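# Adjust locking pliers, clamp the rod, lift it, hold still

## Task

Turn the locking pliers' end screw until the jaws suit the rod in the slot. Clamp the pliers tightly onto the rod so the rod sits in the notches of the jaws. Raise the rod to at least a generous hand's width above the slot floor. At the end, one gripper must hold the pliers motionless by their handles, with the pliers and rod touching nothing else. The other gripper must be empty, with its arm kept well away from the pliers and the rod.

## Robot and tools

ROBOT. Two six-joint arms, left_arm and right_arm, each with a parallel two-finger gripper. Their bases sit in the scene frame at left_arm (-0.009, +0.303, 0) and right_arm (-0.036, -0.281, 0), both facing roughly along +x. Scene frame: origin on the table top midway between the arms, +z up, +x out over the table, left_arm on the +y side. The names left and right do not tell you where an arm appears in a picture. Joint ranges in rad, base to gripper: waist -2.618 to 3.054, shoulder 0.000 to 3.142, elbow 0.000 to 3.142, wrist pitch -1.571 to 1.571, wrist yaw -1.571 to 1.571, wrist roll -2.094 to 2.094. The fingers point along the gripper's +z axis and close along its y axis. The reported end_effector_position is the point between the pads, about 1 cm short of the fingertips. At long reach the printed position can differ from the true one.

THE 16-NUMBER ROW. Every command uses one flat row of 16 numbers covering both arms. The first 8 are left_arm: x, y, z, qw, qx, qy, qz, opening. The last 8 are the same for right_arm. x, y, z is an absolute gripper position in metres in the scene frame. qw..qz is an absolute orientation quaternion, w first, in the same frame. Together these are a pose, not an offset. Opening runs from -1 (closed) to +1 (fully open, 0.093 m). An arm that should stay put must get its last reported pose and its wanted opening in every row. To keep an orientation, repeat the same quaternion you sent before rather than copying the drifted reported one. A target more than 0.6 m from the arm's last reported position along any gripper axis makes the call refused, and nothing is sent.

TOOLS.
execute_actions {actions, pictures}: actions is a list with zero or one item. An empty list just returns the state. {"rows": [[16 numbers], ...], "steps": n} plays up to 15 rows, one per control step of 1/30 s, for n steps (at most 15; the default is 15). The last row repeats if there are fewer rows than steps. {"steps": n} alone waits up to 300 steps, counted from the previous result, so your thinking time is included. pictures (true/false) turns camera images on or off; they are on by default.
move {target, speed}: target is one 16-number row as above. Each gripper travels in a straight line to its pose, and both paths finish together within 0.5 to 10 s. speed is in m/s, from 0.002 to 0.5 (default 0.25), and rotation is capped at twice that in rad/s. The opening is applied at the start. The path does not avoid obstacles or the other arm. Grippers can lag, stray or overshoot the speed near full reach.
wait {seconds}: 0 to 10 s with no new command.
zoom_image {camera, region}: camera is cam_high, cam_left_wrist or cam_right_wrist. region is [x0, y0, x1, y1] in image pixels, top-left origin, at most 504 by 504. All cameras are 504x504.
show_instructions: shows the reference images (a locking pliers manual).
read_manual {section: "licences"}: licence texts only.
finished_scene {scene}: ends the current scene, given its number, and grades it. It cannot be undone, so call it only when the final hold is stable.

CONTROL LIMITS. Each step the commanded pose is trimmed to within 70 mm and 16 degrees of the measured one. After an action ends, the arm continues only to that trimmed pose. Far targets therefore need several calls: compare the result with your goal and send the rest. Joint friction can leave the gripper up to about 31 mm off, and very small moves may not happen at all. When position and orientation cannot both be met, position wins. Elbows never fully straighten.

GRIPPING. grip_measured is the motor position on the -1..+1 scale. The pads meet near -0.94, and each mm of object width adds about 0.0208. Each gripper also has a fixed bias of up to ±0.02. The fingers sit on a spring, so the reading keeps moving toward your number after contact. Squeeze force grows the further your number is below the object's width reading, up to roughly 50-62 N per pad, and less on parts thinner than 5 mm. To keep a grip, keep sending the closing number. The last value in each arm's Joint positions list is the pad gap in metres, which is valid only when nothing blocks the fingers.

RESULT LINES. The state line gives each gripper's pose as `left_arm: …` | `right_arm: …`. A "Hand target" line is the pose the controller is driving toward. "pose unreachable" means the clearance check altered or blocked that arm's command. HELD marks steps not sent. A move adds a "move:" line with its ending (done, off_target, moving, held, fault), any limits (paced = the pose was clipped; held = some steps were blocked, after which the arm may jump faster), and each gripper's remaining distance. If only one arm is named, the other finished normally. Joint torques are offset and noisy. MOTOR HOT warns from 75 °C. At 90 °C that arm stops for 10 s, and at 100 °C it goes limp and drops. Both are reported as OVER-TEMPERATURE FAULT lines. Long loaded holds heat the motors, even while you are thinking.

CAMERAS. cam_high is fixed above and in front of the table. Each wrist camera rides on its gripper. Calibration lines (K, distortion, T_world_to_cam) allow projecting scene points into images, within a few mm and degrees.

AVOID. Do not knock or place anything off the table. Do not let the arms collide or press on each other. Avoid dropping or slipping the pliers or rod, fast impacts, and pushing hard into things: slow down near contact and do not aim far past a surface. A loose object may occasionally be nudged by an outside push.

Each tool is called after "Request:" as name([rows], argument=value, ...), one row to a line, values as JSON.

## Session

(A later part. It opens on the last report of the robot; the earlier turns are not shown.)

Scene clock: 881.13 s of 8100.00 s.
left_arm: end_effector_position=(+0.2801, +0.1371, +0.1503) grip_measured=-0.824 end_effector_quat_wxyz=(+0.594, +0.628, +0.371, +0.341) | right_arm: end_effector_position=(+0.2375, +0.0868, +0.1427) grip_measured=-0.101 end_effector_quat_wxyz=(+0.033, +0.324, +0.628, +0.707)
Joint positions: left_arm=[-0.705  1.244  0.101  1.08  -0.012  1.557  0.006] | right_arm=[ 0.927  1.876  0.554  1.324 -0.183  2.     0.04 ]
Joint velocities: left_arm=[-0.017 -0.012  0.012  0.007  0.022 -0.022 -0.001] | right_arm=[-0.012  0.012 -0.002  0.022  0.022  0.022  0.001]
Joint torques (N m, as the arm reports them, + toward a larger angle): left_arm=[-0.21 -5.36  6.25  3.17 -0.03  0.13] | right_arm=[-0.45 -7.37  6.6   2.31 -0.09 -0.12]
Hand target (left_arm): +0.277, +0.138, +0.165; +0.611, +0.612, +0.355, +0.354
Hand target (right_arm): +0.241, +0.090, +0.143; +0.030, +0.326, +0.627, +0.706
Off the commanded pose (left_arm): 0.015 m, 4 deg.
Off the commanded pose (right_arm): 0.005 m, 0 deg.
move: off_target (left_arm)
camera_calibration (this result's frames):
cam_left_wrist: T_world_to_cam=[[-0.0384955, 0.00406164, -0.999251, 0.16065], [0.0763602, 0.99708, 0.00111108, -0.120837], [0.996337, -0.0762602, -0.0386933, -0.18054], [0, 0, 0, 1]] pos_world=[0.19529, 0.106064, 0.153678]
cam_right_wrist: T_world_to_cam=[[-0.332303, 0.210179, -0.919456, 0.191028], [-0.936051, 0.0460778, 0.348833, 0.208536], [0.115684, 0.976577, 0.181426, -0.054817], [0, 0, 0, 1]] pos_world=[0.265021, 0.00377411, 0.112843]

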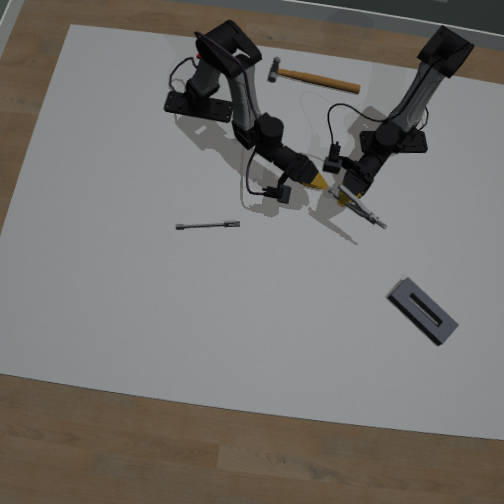

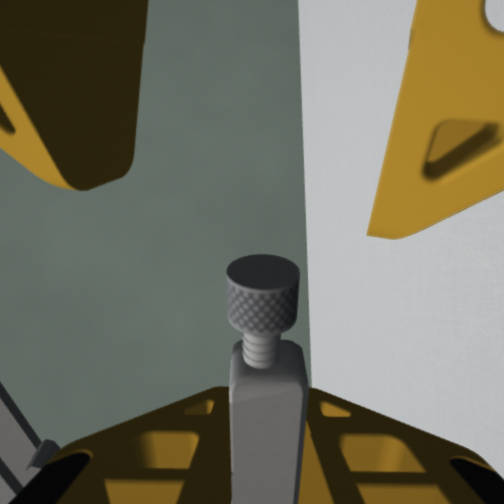

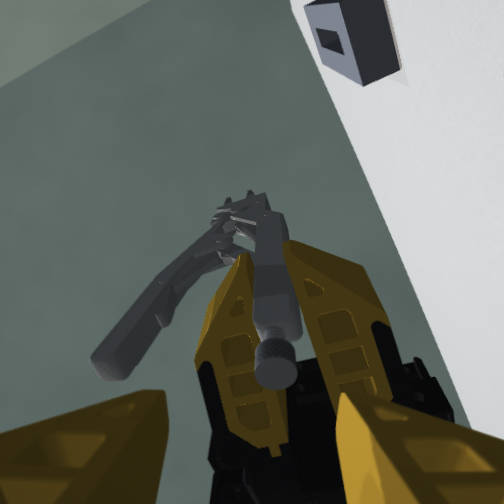

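Request:
move(target=[0.277,0.138,0.165,0.612,0.612,0.354,0.354,-0.86,0.250,0.109,0.135,0.030,0.326,0.627,0.706,-0.1], speed=0.03)

Scene clock: 884.10 s of 8100.00 s.
left_arm: end_effector_position=(+0.2801, +0.1372, +0.1495) grip_measured=-0.824 end_effector_quat_wxyz=(+0.593, +0.629, +0.371, +0.340) | right_arm: end_effector_position=(+0.2480, +0.1039, +0.1357) grip_measured=-0.101 end_effector_quat_wxyz=(+0.032, +0.323, +0.629, +0.707)
Joint positions: left_arm=[-0.705  1.244  0.101  1.077 -0.012  1.558  0.006] | right_arm=[ 0.936  1.955  0.634  1.322 -0.176  2.     0.04 ]
Joint velocities: left_arm=[-0.017  0.012 -0.012 -0.051  0.022  0.007 -0.001] | right_arm=[-0.032 -0.002  0.002 -0.037  0.022  0.051 -0.   ]
Joint torques (N m, as the arm reports them, + toward a larger angle): left_arm=[-0.38 -5.34  6.26  3.21 -0.01  0.14] | right_arm=[ 0.36 -7.7   6.63  2.36  0.04 -0.13]
Hand target (left_arm): +0.277, +0.138, +0.165; +0.611, +0.612, +0.355, +0.354
Hand target (right_arm): +0.249, +0.109, +0.135; +0.030, +0.326, +0.628, +0.706
Off the commanded pose (left_arm): 0.016 m, 4 deg.
Off the commanded pose (right_arm): 0.006 m, 0 deg.
move: off_target (left_arm)
camera_calibration (this result's frames):
cam_left_wrist: T_world_to_cam=[[-0.0412702, 0.00612317, -0.999129, 0.160294], [0.0763903, 0.997074, 0.00295518, -0.121143], [0.996224, -0.0762018, -0.0416172, -0.180063], [0, 0, 0, 1]] pos_world=[0.195252, 0.106086, 0.153019]
cam_right_wrist: T_world_to_cam=[[-0.332933, 0.209279, -0.919433, 0.184744], [-0.93605, 0.0443929, 0.349055, 0.220187], [0.113866, 0.976848, 0.181116, -0.0709437], [0, 0, 0, 1]] pos_world=[0.275692, 0.0208633, 0.105852]

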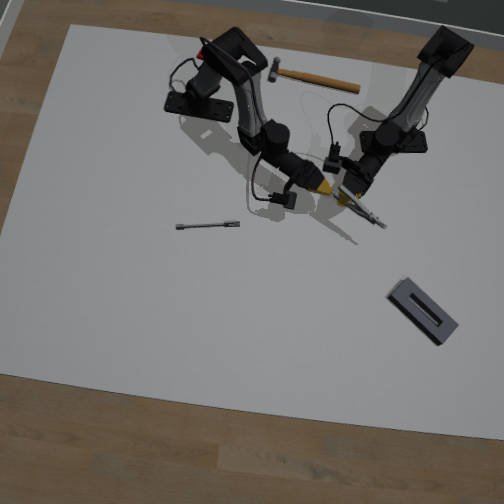

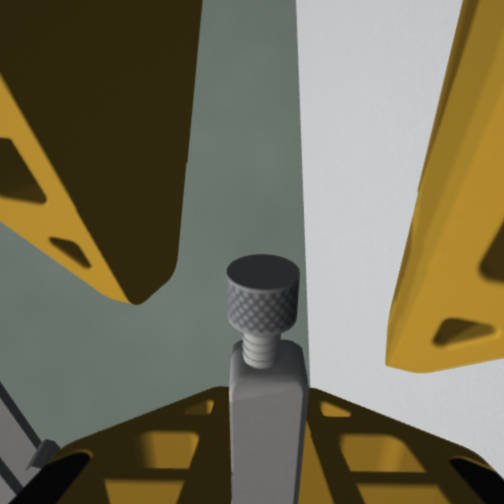

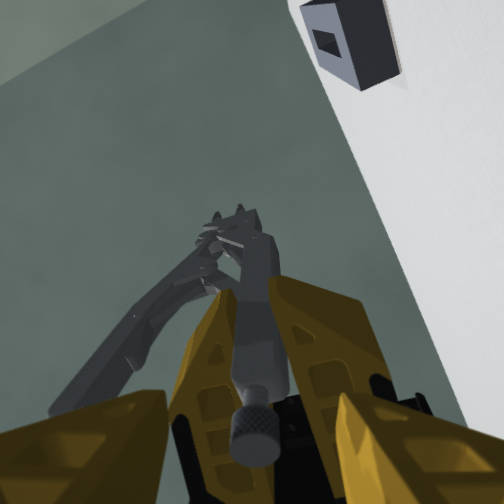

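Need ~3 mm deeper.

Request:
move(target=[0.277,0.138,0.165,0.612,0.612,0.354,0.354,-0.86,0.252,0.114,0.135,0.030,0.326,0.627,0.706,-0.4], speed=0.02)

Scene clock: 887.77 s of 8100.00 s.
left_arm: end_effector_position=(+0.2801, +0.1371, +0.1496) grip_measured=-0.824 end_effector_quat_wxyz=(+0.593, +0.628, +0.371, +0.340) | right_arm: end_effector_position=(+0.2504, +0.1086, +0.1357) grip_measured=-0.398 end_effector_quat_wxyz=(+0.033, +0.324, +0.628, +0.707)
Joint positions: left_arm=[-0.705  1.244  0.101  1.078 -0.012  1.558  0.006] | right_arm=[ 0.94   1.968  0.656  1.313 -0.171  2.     0.026]
Joint velocities: left_arm=[ 0.002 -0.007 -0.007 -0.051 -0.037  0.051  0.   ] | right_arm=[ 0.007 -0.007 -0.007 -0.037  0.022 -0.037 -0.002]
Joint torques (N m, as the arm reports them, + toward a larger angle): left_arm=[-0.34 -5.5   6.15  3.19 -0.02  0.14] | right_arm=[ 0.39 -7.91  6.77  2.34  0.02 -0.12]
Hand target (left_arm): +0.277, +0.138, +0.165; +0.611, +0.612, +0.355, +0.354
Hand target (right_arm): +0.252, +0.114, +0.135; +0.030, +0.326, +0.627, +0.706
Off the commanded pose (left_arm): 0.016 m, 4 deg.
Off the commanded pose (right_arm): 0.006 m, 0 deg.
move: off_target (left_arm)
camera_calibration (this result's frames):
cam_left_wrist: T_world_to_cam=[[-0.0406119, 0.00573881, -0.999159, 0.160352], [0.0763885, 0.997075, 0.00262194, -0.121088], [0.996251, -0.0762177, -0.0409315, -0.180174], [0, 0, 0, 1]] pos_world=[0.19526, 0.106081, 0.15316]
cam_right_wrist: T_world_to_cam=[[-0.332551, 0.209805, -0.919452, 0.184403], [-0.9361, 0.045004, 0.348842, 0.222164], [0.114568, 0.976707, 0.181432, -0.0760038], [0, 0, 0, 1]] pos_world=[0.277998, 0.0255466, 0.105839]

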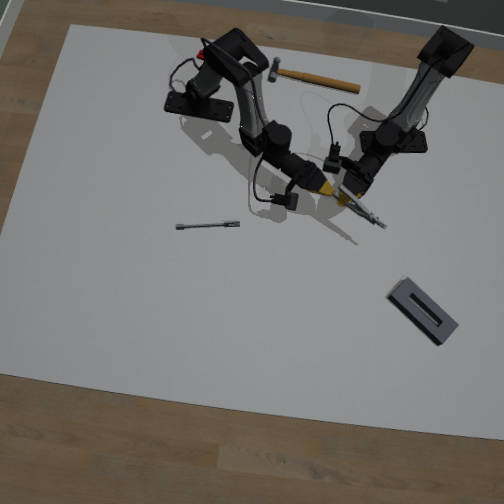

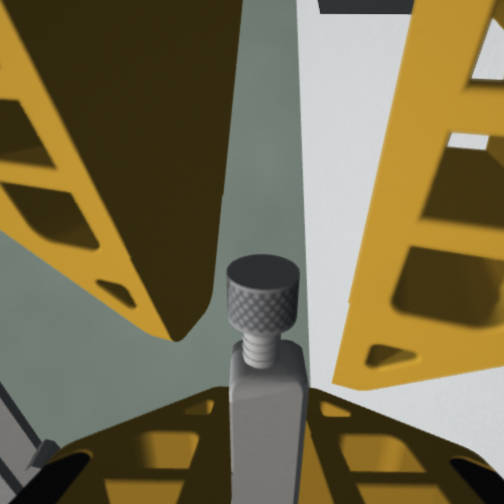

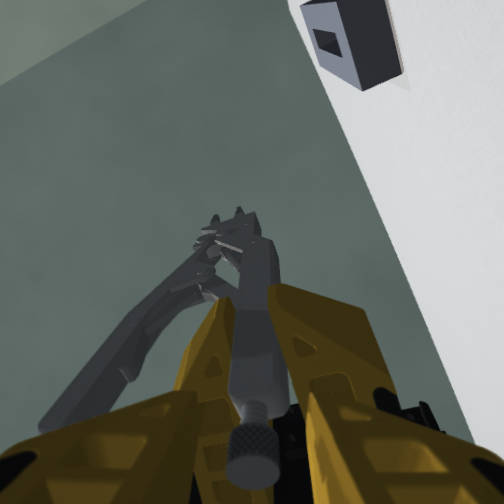

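Request:
move(target=[0.277,0.138,0.165,0.612,0.612,0.354,0.354,-0.86,0.251,0.110,0.135,0.030,0.326,0.627,0.706,-0.8], speed=0.02)

Request:
move(target=[0.277,0.138,0.165,0.612,0.612,0.354,0.354,-0.86,0.250,0.110,0.135,0.326,0.030,0.706,0.627,-0.8], speed=0.2)

Scene clock: 893.67 s of 8100.00 s.
left_arm: end_effector_position=(+0.2800, +0.1372, +0.1484) grip_measured=-0.824 end_effector_quat_wxyz=(+0.591, +0.630, +0.372, +0.339) | right_arm: end_effector_position=(+0.2502, +0.1087, +0.1343) grip_measured=-0.791 end_effector_quat_wxyz=(+0.032, +0.324, +0.630, +0.705)
Joint positions: left_arm=[-0.705  1.244  0.101  1.073 -0.012  1.557  0.006] | right_arm=[ 0.94   1.968  0.656  1.307 -0.173  2.     0.007]
Joint velocities: left_arm=[-0.007 -0.007 -0.007 -0.066 -0.022 -0.007 -0.001] | right_arm=[-0.017 -0.002 -0.007 -0.007  0.022  0.007  0.001]
Joint torques (N m, as the arm reports them, + toward a larger angle): left_arm=[-0.35 -5.58  6.2   3.24 -0.04  0.1 ] | right_arm=[-0.13 -8.7   5.68  2.48 -0.03 -0.11]
Hand target (left_arm): +0.277, +0.138, +0.165; +0.611, +0.612, +0.355, +0.354
Hand target (right_arm): +0.251, +0.110, +0.135; +0.030, +0.326, +0.627, +0.706
Off the commanded pose (left_arm): 0.017 m, 4 deg.
Off the commanded pose (right_arm): 0.002 m, 0 deg.
move: off_target (left_arm)
camera_calibration (this result's frames):
cam_left_wrist: T_world_to_cam=[[-0.0454539, 0.00724151, -0.99894, 0.160268], [0.0763266, 0.997076, 0.00375497, -0.121271], [0.996046, -0.076075, -0.0458737, -0.179379], [0, 0, 0, 1]] pos_world=[0.19521, 0.10611, 0.152324]
cam_right_wrist: T_world_to_cam=[[-0.33623, 0.205249, -0.919142, 0.184413], [-0.934888, 0.0451189, 0.352065, 0.221678], [0.113732, 0.977669, 0.176714, -0.0751135], [0, 0, 0, 1]] pos_world=[0.277792, 0.0255837, 0.104731]

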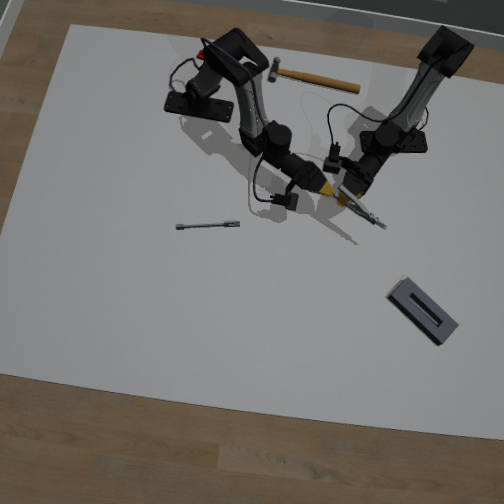

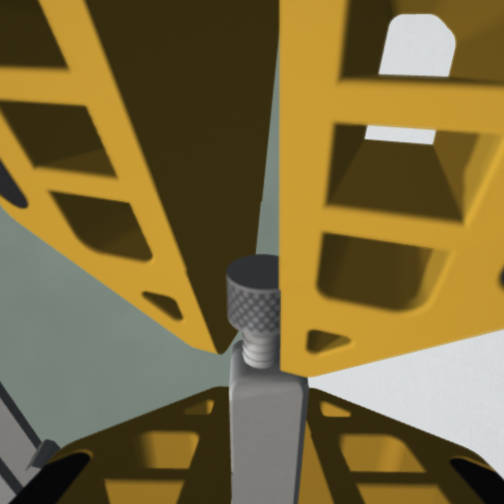

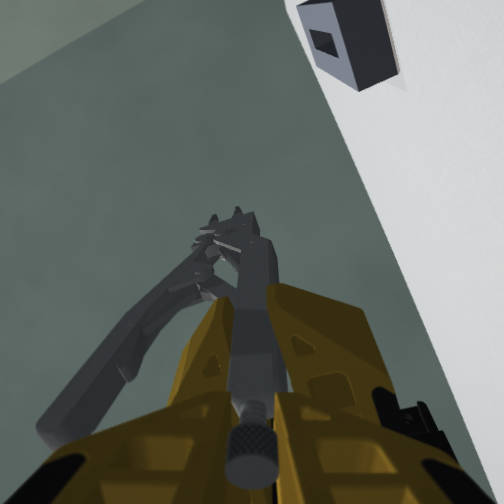

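Scene clock: 896.37 s of 8100.00 s.
left_arm: end_effector_position=(+0.2799, +0.1373, +0.1465) grip_measured=-0.824 end_effector_quat_wxyz=(+0.588, +0.633, +0.372, +0.339) | right_arm: end_effector_position=(+0.2501, +0.1087, +0.1340) grip_measured=-0.791 end_effector_quat_wxyz=(+0.321, +0.034, +0.709, +0.628)
Joint positions: left_arm=[-0.705  1.244  0.101  1.065 -0.013  1.561  0.006] | right_arm=[ 0.94   1.968  0.656  1.306 -0.173  1.145  0.007]
Joint velocities: left_arm=[ 0.002  0.012  0.002  0.051 -0.022  0.007  0.001] | right_arm=[-0.007 -0.007  0.007 -0.051 -0.037 -0.081 -0.   ]
Joint torques (N m, as the arm reports them, + toward a larger angle): left_arm=[-0.31 -5.5   6.19  3.33 -0.02  0.1 ] | right_arm=[ 0.01 -8.87  5.49  2.51 -0.01 -0.26]
Hand target (left_arm): +0.277, +0.138, +0.165; +0.611, +0.613, +0.355, +0.354
Hand target (right_arm): +0.250, +0.110, +0.135; +0.326, +0.030, +0.707, +0.627
Off the commanded pose (left_arm): 0.019 m, 5 deg.
Off the commanded pose (right_arm): 0.002 m, 1 deg.
move: off_target (left_arm)
camera_calibration (this result's frames):
cam_left_wrist: T_world_to_cam=[[-0.0501003, 0.0152644, -0.998628, 0.158481], [0.0763214, 0.997018, 0.0114108, -0.122497], [0.995824, -0.075645, -0.0511159, -0.178594], [0, 0, 0, 1]] pos_world=[0.195137, 0.106203, 0.150532]
cam_right_wrist: T_world_to_cam=[[0.382512, -0.207606, -0.900325, 0.0466658], [-0.917491, 0.0296802, -0.396649, 0.319334], [0.109069, 0.977762, -0.179124, -0.026268], [0, 0, 0, 1]] pos_world=[0.278001, 0.0258941, 0.163973]

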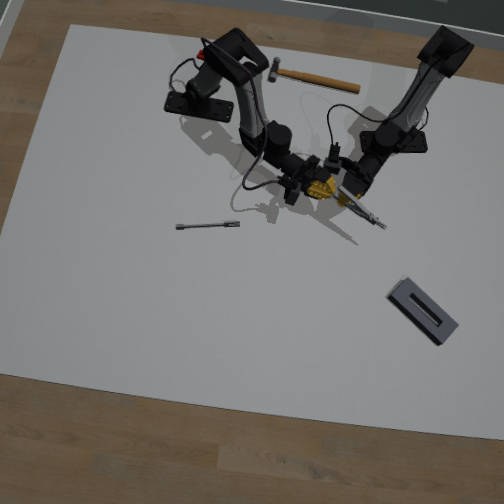

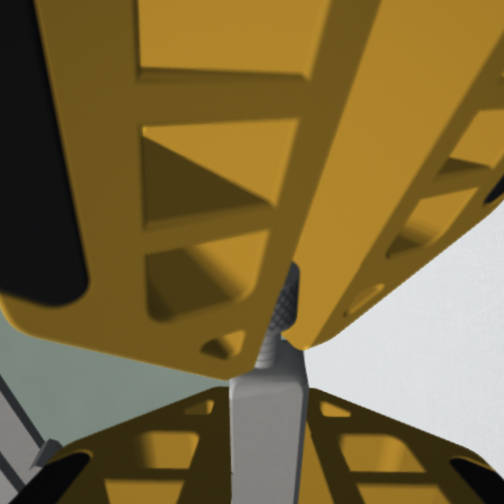

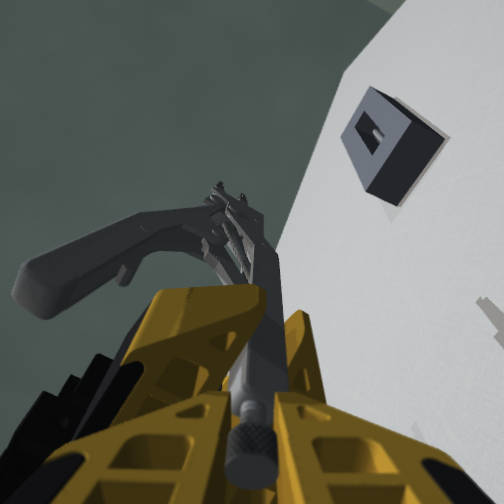

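49° loosened. Release and return.

Request:
move(target=[0.277,0.138,0.165,0.612,0.612,0.354,0.354,-0.86,0.250,0.109,0.135,0.322,0.033,0.708,0.627,-0.35], speed=0.02)

Request:
move(target=[0.277,0.138,0.165,0.612,0.612,0.354,0.354,-0.86,0.19,0.004,0.137,0.326,0.030,0.706,0.627,-0.35], speed=0.12)

Request:
move(target=[0.526,0.384,0.215,0.638,-0.304,0.638,0.304,-0.86,0.19,-0.02,0.14,0.638,-0.304,0.638,0.304,-1], speed=0.2)

Request:
move(target=[0.528,0.383,0.197,0.646,-0.308,0.630,0.300,-0.86,0.27,0.09,0.14,0.638,-0.304,0.638,0.304,-1], speed=0.1)

Request:
zoom_image(camera="cam_right_wrist", region=[180,150,300,290])

Scene clock: 902.00 s of 8100.00 s.
left_arm: end_effector_position=(+0.2801, +0.1373, +0.1496) grip_measured=-0.824 end_effector_quat_wxyz=(+0.592, +0.629, +0.370, +0.342) | right_arm: end_effector_position=(+0.2500, +0.1088, +0.1340) grip_measured=-0.351 end_effector_quat_wxyz=(+0.321, +0.033, +0.709, +0.628)
Joint positions: left_arm=[-0.705  1.244  0.101  1.077 -0.013  1.561  0.006] | right_arm=[ 0.94   1.968  0.656  1.306 -0.174  1.143  0.028]
Joint velocities: left_arm=[ 0.007  0.002  0.002  0.022 -0.022  0.037  0.   ] | right_arm=[ 0.032 -0.007 -0.007 -0.081  0.037  0.022 -0.001]
Joint torques (N m, as the arm reports them, + toward a larger angle): left_arm=[-0.28 -5.52  6.17  3.22 -0.02  0.07] | right_arm=[-0.14 -9.49  5.32  2.4  -0.04 -0.2 ]
Hand target (left_arm): +0.277, +0.138, +0.165; +0.611, +0.612, +0.355, +0.354
Hand target (right_arm): +0.250, +0.109, +0.135; +0.322, +0.033, +0.708, +0.627
Off the commanded pose (left_arm): 0.016 m, 4 deg.
Off the commanded pose (right_arm): 0.001 m, 0 deg.
move: off_target (left_arm)
camera_calibration (this result's frames):
cam_left_wrist: T_world_to_cam=[[-0.0392315, 0.00893048, -0.99919, 0.159441], [0.0758476, 0.997102, 0.00593378, -0.121554], [0.996347, -0.0755534, -0.0397952, -0.180515], [0, 0, 0, 1]] pos_world=[0.195331, 0.106139, 0.15285]
cam_right_wrist: T_world_to_cam=[[0.38438, -0.208475, -0.899327, 0.0461875], [-0.916713, 0.0288663, -0.398502, 0.319425], [0.109038, 0.977602, -0.180016, -0.0261485], [0, 0, 0, 1]] pos_world=[0.277918, 0.0259711, 0.164122]

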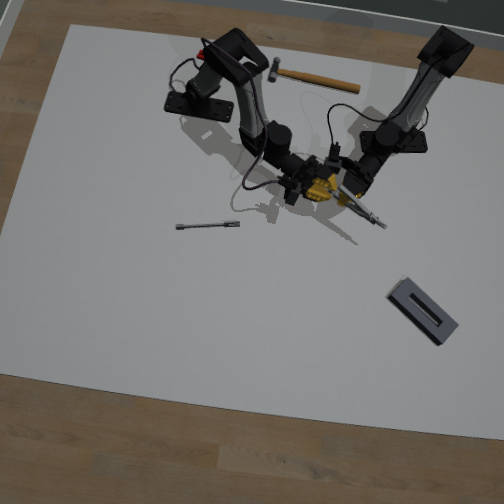

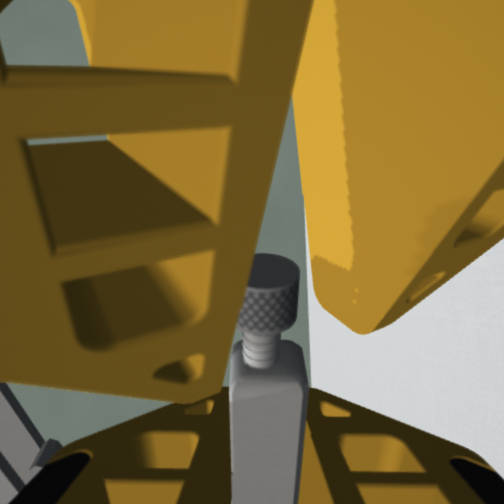

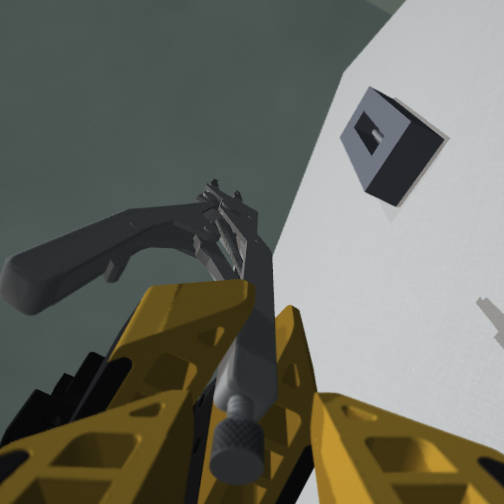

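Scene clock: 903.43 s of 8100.00 s.
left_arm: end_effector_position=(+0.2801, +0.1371, +0.1498) grip_measured=-0.824 end_effector_quat_wxyz=(+0.593, +0.629, +0.370, +0.341) | right_arm: end_effector_position=(+0.1933, +0.0069, +0.1293) grip_measured=-0.351 end_effector_quat_wxyz=(+0.317, +0.037, +0.717, +0.620)
Joint positions: left_arm=[-0.705  1.244  0.101  1.078 -0.012  1.561  0.006] | right_arm=[ 0.839  1.682  0.193  1.457 -0.27   1.141  0.028]
Joint velocities: left_arm=[ 0.007 -0.012 -0.022 -0.022 -0.081  0.037  0.   ] | right_arm=[ 0.002 -0.002 -0.002 -0.022  0.007 -0.037 -0.001]
Joint torques (N m, as the arm reports them, + toward a larger angle): left_arm=[-0.4  -5.49  6.12  3.21 -0.07  0.07] | right_arm=[-0.89 -7.39  3.28  2.71 -0.13 -0.25]
Hand target (left_arm): +0.277, +0.138, +0.165; +0.611, +0.612, +0.355, +0.354
Hand target (right_arm): +0.191, +0.003, +0.138; +0.326, +0.031, +0.706, +0.628
Off the commanded pose (left_arm): 0.016 m, 4 deg.
Off the commanded pose (right_arm): 0.009 m, 2 deg.
move: off_target (left_arm)
camera_calibration (this result's frames):
cam_left_wrist: T_world_to_cam=[[-0.0384504, 0.00800874, -0.999228, 0.15963], [0.0765777, 0.997051, 0.00504458, -0.121496], [0.996322, -0.0763247, -0.0389503, -0.180479], [0, 0, 0, 1]] pos_world=[0.195257, 0.106084, 0.15309]
cam_right_wrist: T_world_to_cam=[[0.368202, -0.226337, -0.901775, 0.0461379], [-0.923135, 0.0264633, -0.383565, 0.267831], [0.110679, 0.97369, -0.199195, 0.080931], [0, 0, 0, 1]] pos_world=[0.221299, -0.0754466, 0.160458]

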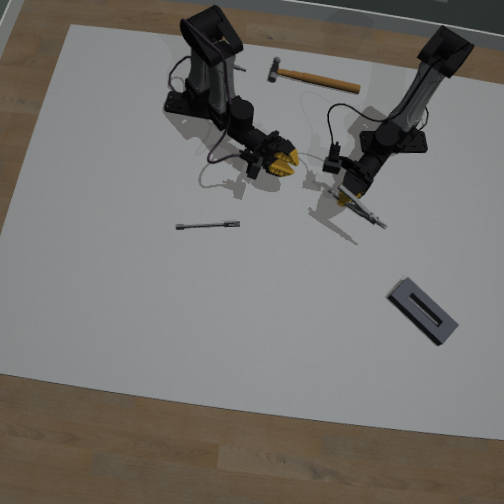

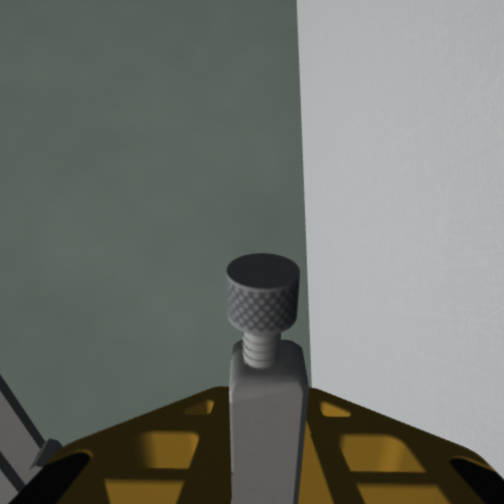

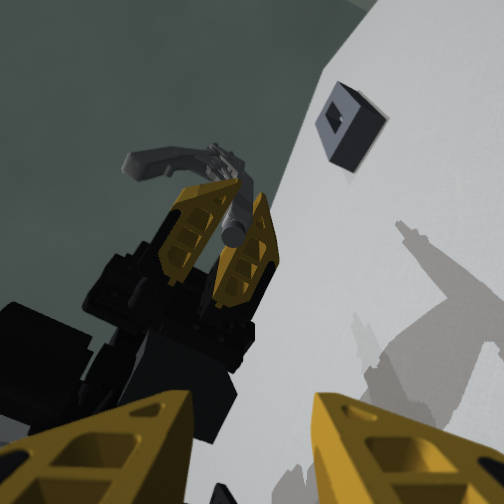

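Scene clock: 909.20 s of 8100.00 s.
left_arm: end_effector_position=(+0.5188, +0.3839, +0.2031) grip_measured=-0.823 end_effector_quat_wxyz=(+0.625, -0.285, +0.655, +0.314) | right_arm: end_effector_position=(+0.1942, -0.0181, +0.1349) grip_measured=-0.980 end_effector_quat_wxyz=(+0.629, -0.305, +0.647, +0.303)
Joint positions: left_arm=[-0.292  2.037  1.209  0.788 -0.991  0.023  0.006] | right_arm=[ 0.88   1.574  0.113  1.437 -0.071  0.008  0.   ]
Joint velocities: left_arm=[-0.002 -0.017  0.012 -0.051 -0.081  0.051  0.   ] | right_arm=[-0.027 -0.002 -0.002 -0.007 -0.066 -0.022  0.   ]
Joint torques (N m, as the arm reports them, + toward a larger angle): left_arm=[  0.25 -12.6   11.86   2.33  -0.24  -0.05] | right_arm=[ 0.37 -5.74  3.28  2.66  0.   -0.2 ]
Hand target (left_arm): +0.522, +0.388, +0.215; +0.636, -0.299, +0.641, +0.310
Hand target (right_arm): +0.191, -0.020, +0.140; +0.638, -0.304, +0.639, +0.304
Off the commanded pose (left_arm): 0.014 m, 4 deg.
Off the commanded pose (right_arm): 0.007 m, 1 deg.
move: off_target (left_arm)
camera_calibration (this result's frames):
cam_left_wrist: T_world_to_cam=[[0.783131, -0.619557, -0.0534339, -0.157319], [-0.312466, -0.317755, -0.895207, 0.503361], [0.537653, 0.717761, -0.442435, -0.382331], [0, 0, 0, 1]] pos_world=[0.486046, 0.3369, 0.27305]
cam_right_wrist: T_world_to_cam=[[0.786225, -0.617732, 0.0160373, -0.166884], [-0.265866, -0.361584, -0.893629, 0.20565], [0.557822, 0.69833, -0.44852, 0.0481298], [0, 0, 0, 1]] pos_world=[0.159036, -0.0623405, 0.208039]

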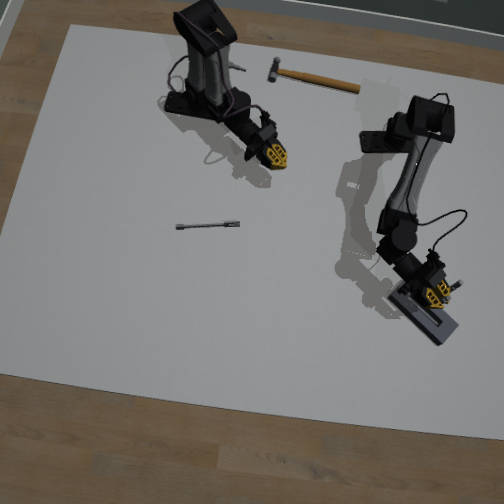

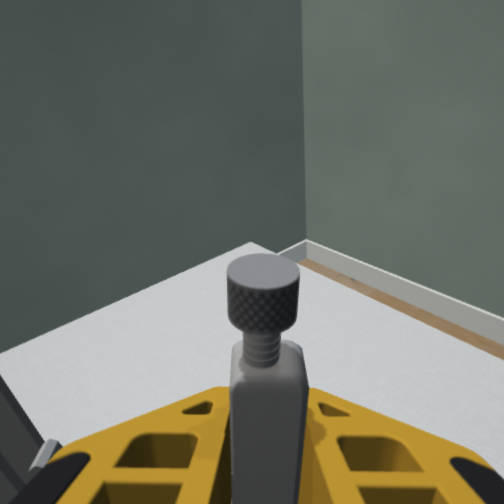

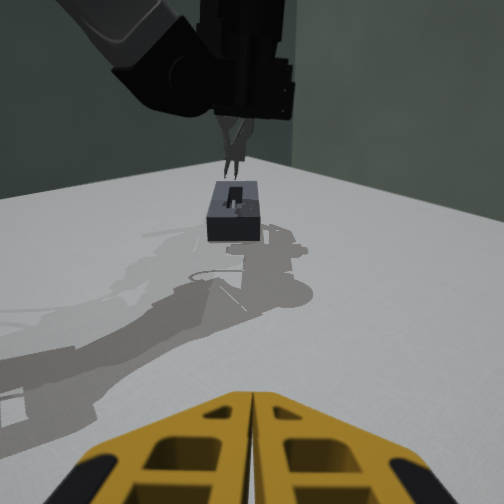

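Scene clock: 910.93 s of 8100.00 s.
left_arm: end_effector_position=(+0.5229, +0.3842, +0.1841) grip_measured=-0.823 end_effector_quat_wxyz=(+0.628, -0.294, +0.650, +0.310) | right_arm: end_effector_position=(+0.2670, +0.0860, +0.1410) grip_measured=-0.980 end_effector_quat_wxyz=(+0.639, -0.302, +0.637, +0.307)
Joint positions: left_arm=[-0.292  2.097  1.209  0.855 -1.     0.006  0.006] | right_arm=[ 0.938  1.928  0.618  1.315 -0.014  0.006  0.   ]
Joint velocities: left_arm=[ 0.002 -0.007 -0.002 -0.007  0.095 -0.051 -0.   ] | right_arm=[-0.012 -0.022 -0.017 -0.007 -0.022  0.007  0.   ]
Joint torques (N m, as the arm reports them, + toward a larger angle): left_arm=[ -0.47 -12.71  11.43   2.57  -0.21   0.01] | right_arm=[ 0.38 -7.41  6.72  2.32 -0.03 -0.21]
Hand target (left_arm): +0.527, +0.383, +0.197; +0.646, -0.308, +0.631, +0.300
Hand target (right_arm): +0.268, +0.091, +0.139; +0.638, -0.305, +0.638, +0.304
Off the commanded pose (left_arm): 0.014 m, 4 deg.
Off the commanded pose (right_arm): 0.005 m, 0 deg.
move: off_target (left_arm)
camera_calibration (this result's frames):
cam_left_wrist: T_world_to_cam=[[0.789546, -0.612875, -0.0316362, -0.171262], [-0.29246, -0.330444, -0.89737, 0.482514], [0.539522, 0.717767, -0.440143, -0.394593], [0, 0, 0, 1]] pos_world=[0.489227, 0.337708, 0.253899]
cam_right_wrist: T_world_to_cam=[[0.786573, -0.617193, 0.0193736, -0.16054], [-0.247045, -0.343288, -0.906158, 0.263184], [0.565925, 0.707974, -0.422496, -0.0690689], [0, 0, 0, 1]] pos_world=[0.230383, 0.0401629, 0.212415]

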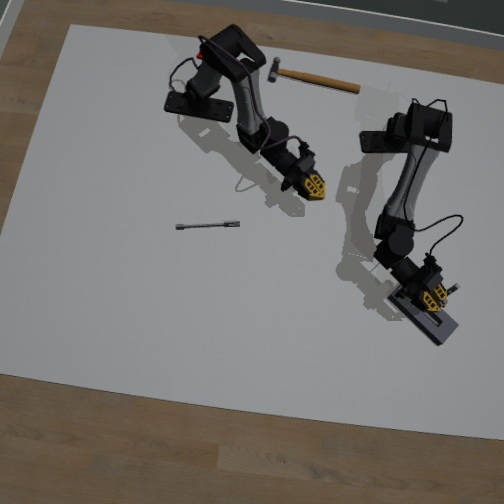

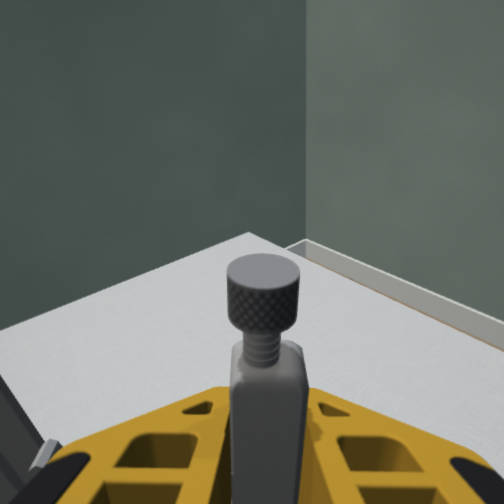

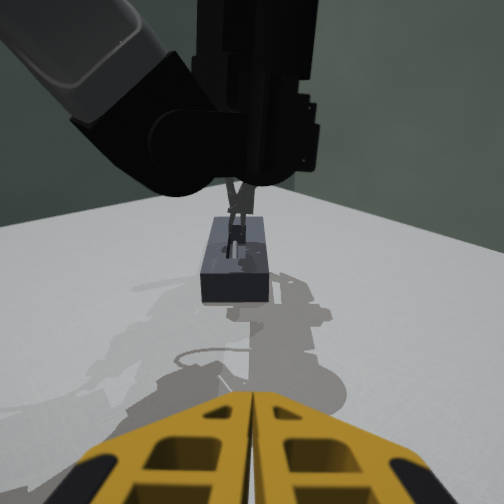

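Region (180, 150, 300, 290) of cam_right_wrist's 504x504 image, scaled by 3.600, with more detail than that image has; it fills the left 432 columns of this view, and the rest is white.

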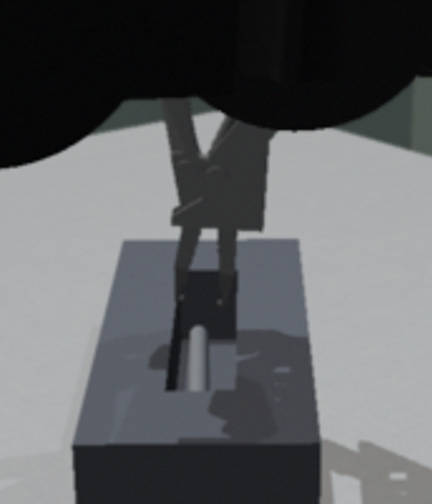

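Request:
move(target=[0.523,0.385,0.170,0.632,-0.296,0.645,0.311,-0.86,0.27,0.09,0.14,0.638,-0.304,0.638,0.304,-1], speed=0.012)

Request:
zoom_image(camera="cam_right_wrist", region=[180,150,300,290])

Scene clock: 915.90 s of 8100.00 s.
left_arm: end_effector_position=(+0.5252, +0.3840, +0.1728) grip_measured=-0.823 end_effector_quat_wxyz=(+0.628, -0.294, +0.650, +0.311) | right_arm: end_effector_position=(+0.2670, +0.0859, +0.1394) grip_measured=-0.980 end_effector_quat_wxyz=(+0.637, -0.302, +0.640, +0.306)
Joint positions: left_arm=[-0.292  2.131  1.209  0.889 -1.     0.006  0.006] | right_arm=[ 0.938  1.928  0.618  1.309 -0.014  0.006  0.   ]
Joint velocities: left_arm=[ 0.002  0.002 -0.002  0.022 -0.095  0.007 -0.   ] | right_arm=[-0.007 -0.007 -0.002  0.066 -0.007  0.037  0.   ]
Joint torques (N m, as the arm reports them, + toward a larger angle): left_arm=[ -0.21 -12.84   6.81   2.58  -0.17   0.12] | right_arm=[-0.12 -7.9   6.78  2.37 -0.04 -0.21]
Hand target (left_arm): +0.523, +0.385, +0.170; +0.632, -0.296, +0.645, +0.311
Hand target (right_arm): +0.270, +0.090, +0.140; +0.638, -0.304, +0.638, +0.304
Off the commanded pose (left_arm): 0.004 m, 1 deg.
Off the commanded pose (right_arm): 0.005 m, 0 deg.
move: done
camera_calibration (this result's frames):
cam_left_wrist: T_world_to_cam=[[0.78978, -0.612574, -0.0316427, -0.173811], [-0.292333, -0.330545, -0.897375, 0.472992], [0.539249, 0.717979, -0.440133, -0.400554], [0, 0, 0, 1]] pos_world=[0.491542, 0.337462, 0.242654]
cam_right_wrist: T_world_to_cam=[[0.786418, -0.617397, 0.0191828, -0.160488], [-0.250934, -0.3477, -0.903403, 0.262793], [0.564428, 0.705639, -0.428363, -0.0683177], [0, 0, 0, 1]] pos_world=[0.230715, 0.040496, 0.211222]

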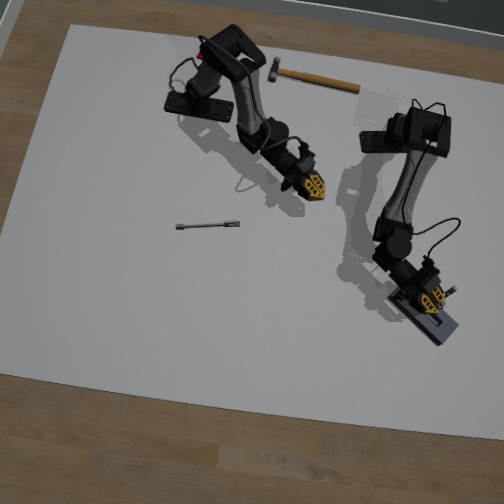

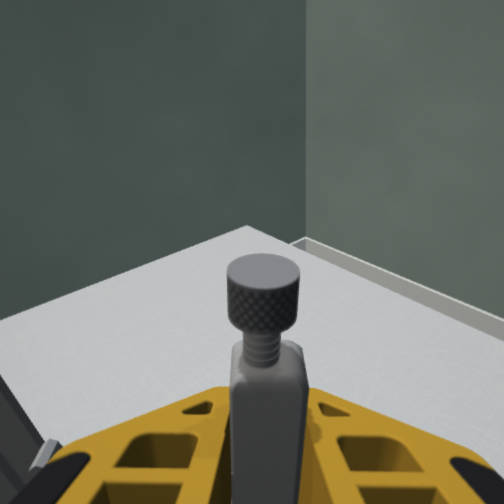

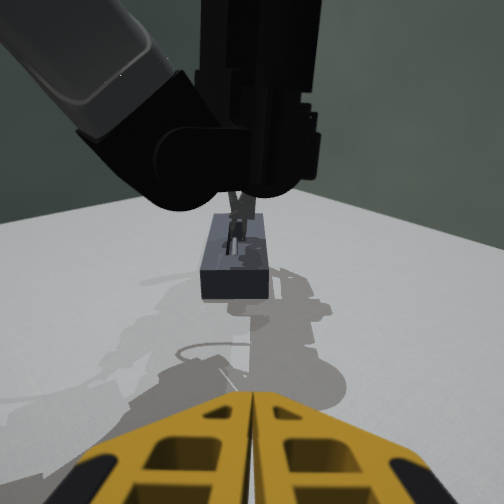

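Region (180, 150, 300, 290) of cam_right_wrist's 504x504 image, scaled by 3.600, with more detail than that image has; it fills the left 432 columns of this view, and the rest is white.

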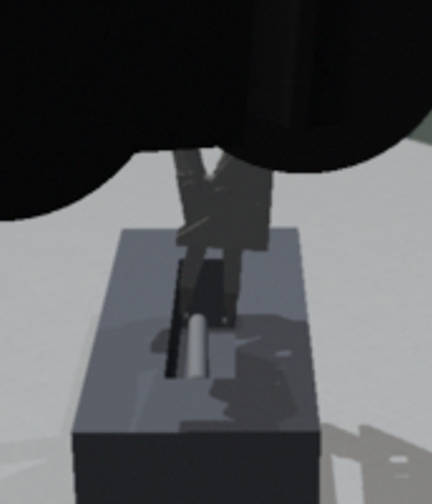

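Request:
move(target=[0.523,0.385,0.172,0.629,-0.290,0.648,0.317,-0.86,0.27,0.09,0.14,0.638,-0.304,0.638,0.304,-1], speed=0.012)

Request:
zoom_image(camera="cam_right_wrist", region=[180,150,300,290])

Scene clock: 920.47 s of 8100.00 s.
left_arm: end_effector_position=(+0.5251, +0.3840, +0.1723) grip_measured=-0.823 end_effector_quat_wxyz=(+0.625, -0.290, +0.653, +0.315) | right_arm: end_effector_position=(+0.2670, +0.0859, +0.1393) grip_measured=-0.980 end_effector_quat_wxyz=(+0.637, -0.302, +0.640, +0.306)
Joint positions: left_arm=[-0.292  2.131  1.209  0.886 -1.     0.019  0.006] | right_arm=[ 0.938  1.928  0.618  1.308 -0.014  0.006  0.   ]
Joint velocities: left_arm=[-0.002 -0.017  0.017  0.066  0.037 -0.022 -0.001] | right_arm=[-0.002 -0.012 -0.002 -0.066  0.007  0.007  0.   ]
Joint torques (N m, as the arm reports them, + toward a larger angle): left_arm=[ -0.2  -13.58   7.17   2.57  -0.18   0.19] | right_arm=[-0.11 -7.84  6.78  2.32 -0.04 -0.2 ]
Hand target (left_arm): +0.523, +0.385, +0.172; +0.628, -0.290, +0.648, +0.317
Hand target (right_arm): +0.270, +0.090, +0.140; +0.638, -0.304, +0.638, +0.304
Off the commanded pose (left_arm): 0.002 m, 1 deg.
Off the commanded pose (right_arm): 0.005 m, 0 deg.
move: done
camera_calibration (this result's frames):
cam_left_wrist: T_world_to_cam=[[0.789117, -0.612427, -0.0472049, -0.170839], [-0.304127, -0.322787, -0.896279, 0.475562], [0.533668, 0.721625, -0.440972, -0.399092], [0, 0, 0, 1]] pos_world=[0.492426, 0.336874, 0.242183]
cam_right_wrist: T_world_to_cam=[[0.786423, -0.617391, 0.0191716, -0.160486], [-0.251155, -0.347965, -0.90324, 0.262769], [0.564323, 0.705513, -0.428708, -0.0682704], [0, 0, 0, 1]] pos_world=[0.230732, 0.040517, 0.211152]

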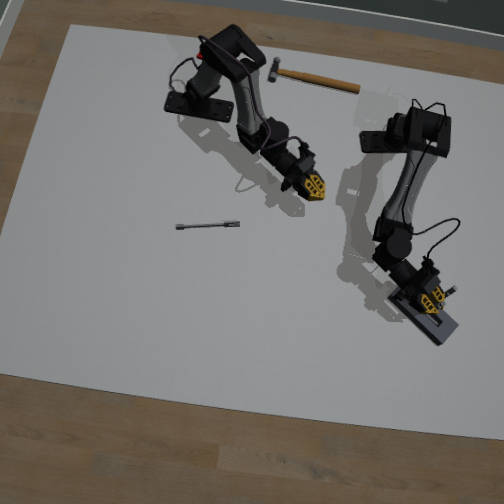

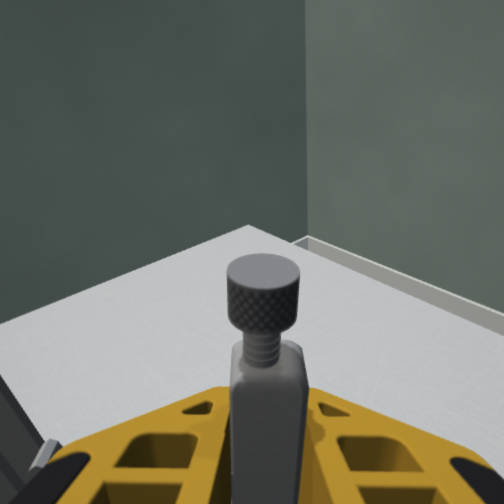

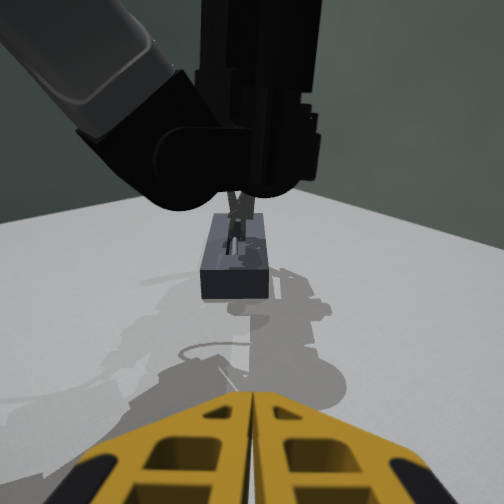

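Region (180, 150, 300, 290) of cam_right_wrist's 504x504 image, scaled by 3.600, with more detail than that image has; it fills the left 432 columns of this view, and the rest is white.

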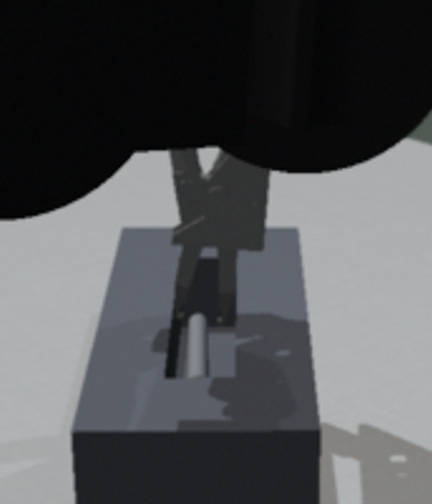

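Request:
move(target=[0.521,0.386,0.152,0.628,-0.291,0.649,0.316,-0.86,0.27,0.09,0.14,0.638,-0.304,0.638,0.304,-1], speed=0.012)

Request:
zoom_image(camera="cam_right_wrist", region=[180,150,300,290])

Scene clock: 924.03 s of 8100.00 s.
left_arm: end_effector_position=(+0.5244, +0.3843, +0.1569) grip_measured=-0.823 end_effector_quat_wxyz=(+0.626, -0.290, +0.652, +0.316) | right_arm: end_effector_position=(+0.2670, +0.0859, +0.1393) grip_measured=-0.980 end_effector_quat_wxyz=(+0.637, -0.302, +0.640, +0.306)
Joint positions: left_arm=[-0.292  2.169  1.193  0.943 -1.002  0.02   0.006] | right_arm=[ 0.938  1.928  0.618  1.308 -0.014  0.006  0.   ]
Joint velocities: left_arm=[-0.002  0.002 -0.012  0.007  0.022 -0.051 -0.001] | right_arm=[-0.007 -0.027  0.017  0.066  0.007 -0.007  0.   ]
Joint torques (N m, as the arm reports them, + toward a larger angle): left_arm=[ -0.07 -12.98   5.99   2.58  -0.11   0.09] | right_arm=[-0.2  -7.87  6.77  2.33 -0.05 -0.21]
Hand target (left_arm): +0.521, +0.386, +0.152; +0.628, -0.291, +0.649, +0.316
Hand target (right_arm): +0.270, +0.090, +0.140; +0.638, -0.304, +0.638, +0.304
Off the commanded pose (left_arm): 0.006 m, 0 deg.
Off the commanded pose (right_arm): 0.005 m, 0 deg.
move: done
camera_calibration (this result's frames):
cam_left_wrist: T_world_to_cam=[[0.79037, -0.610918, -0.0457719, -0.172274], [-0.301588, -0.322966, -0.897072, 0.460436], [0.533254, 0.722823, -0.439508, -0.406162], [0, 0, 0, 1]] pos_world=[0.49161, 0.337044, 0.226648]
cam_right_wrist: T_world_to_cam=[[0.786423, -0.617391, 0.0191716, -0.160486], [-0.251155, -0.347965, -0.90324, 0.262769], [0.564323, 0.705513, -0.428708, -0.0682704], [0, 0, 0, 1]] pos_world=[0.230732, 0.040517, 0.211152]

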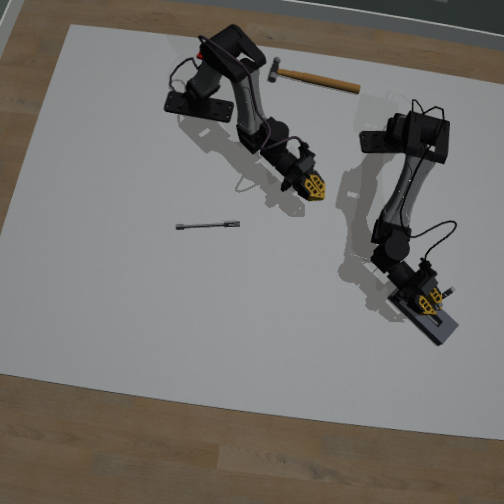

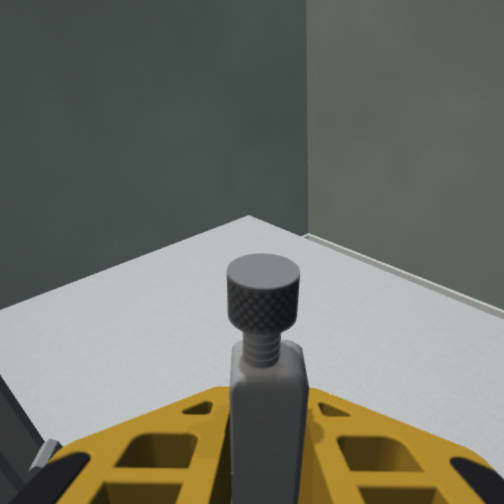

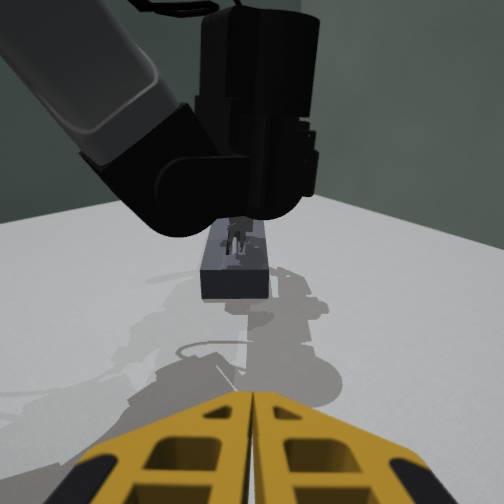

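Region (180, 150, 300, 290) of cam_right_wrist's 504x504 image, scaled by 3.600, with more detail than that image has; it fills the left 432 columns of this view, and the rest is white.

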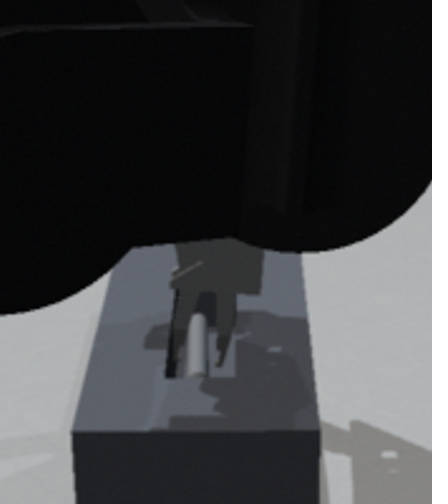

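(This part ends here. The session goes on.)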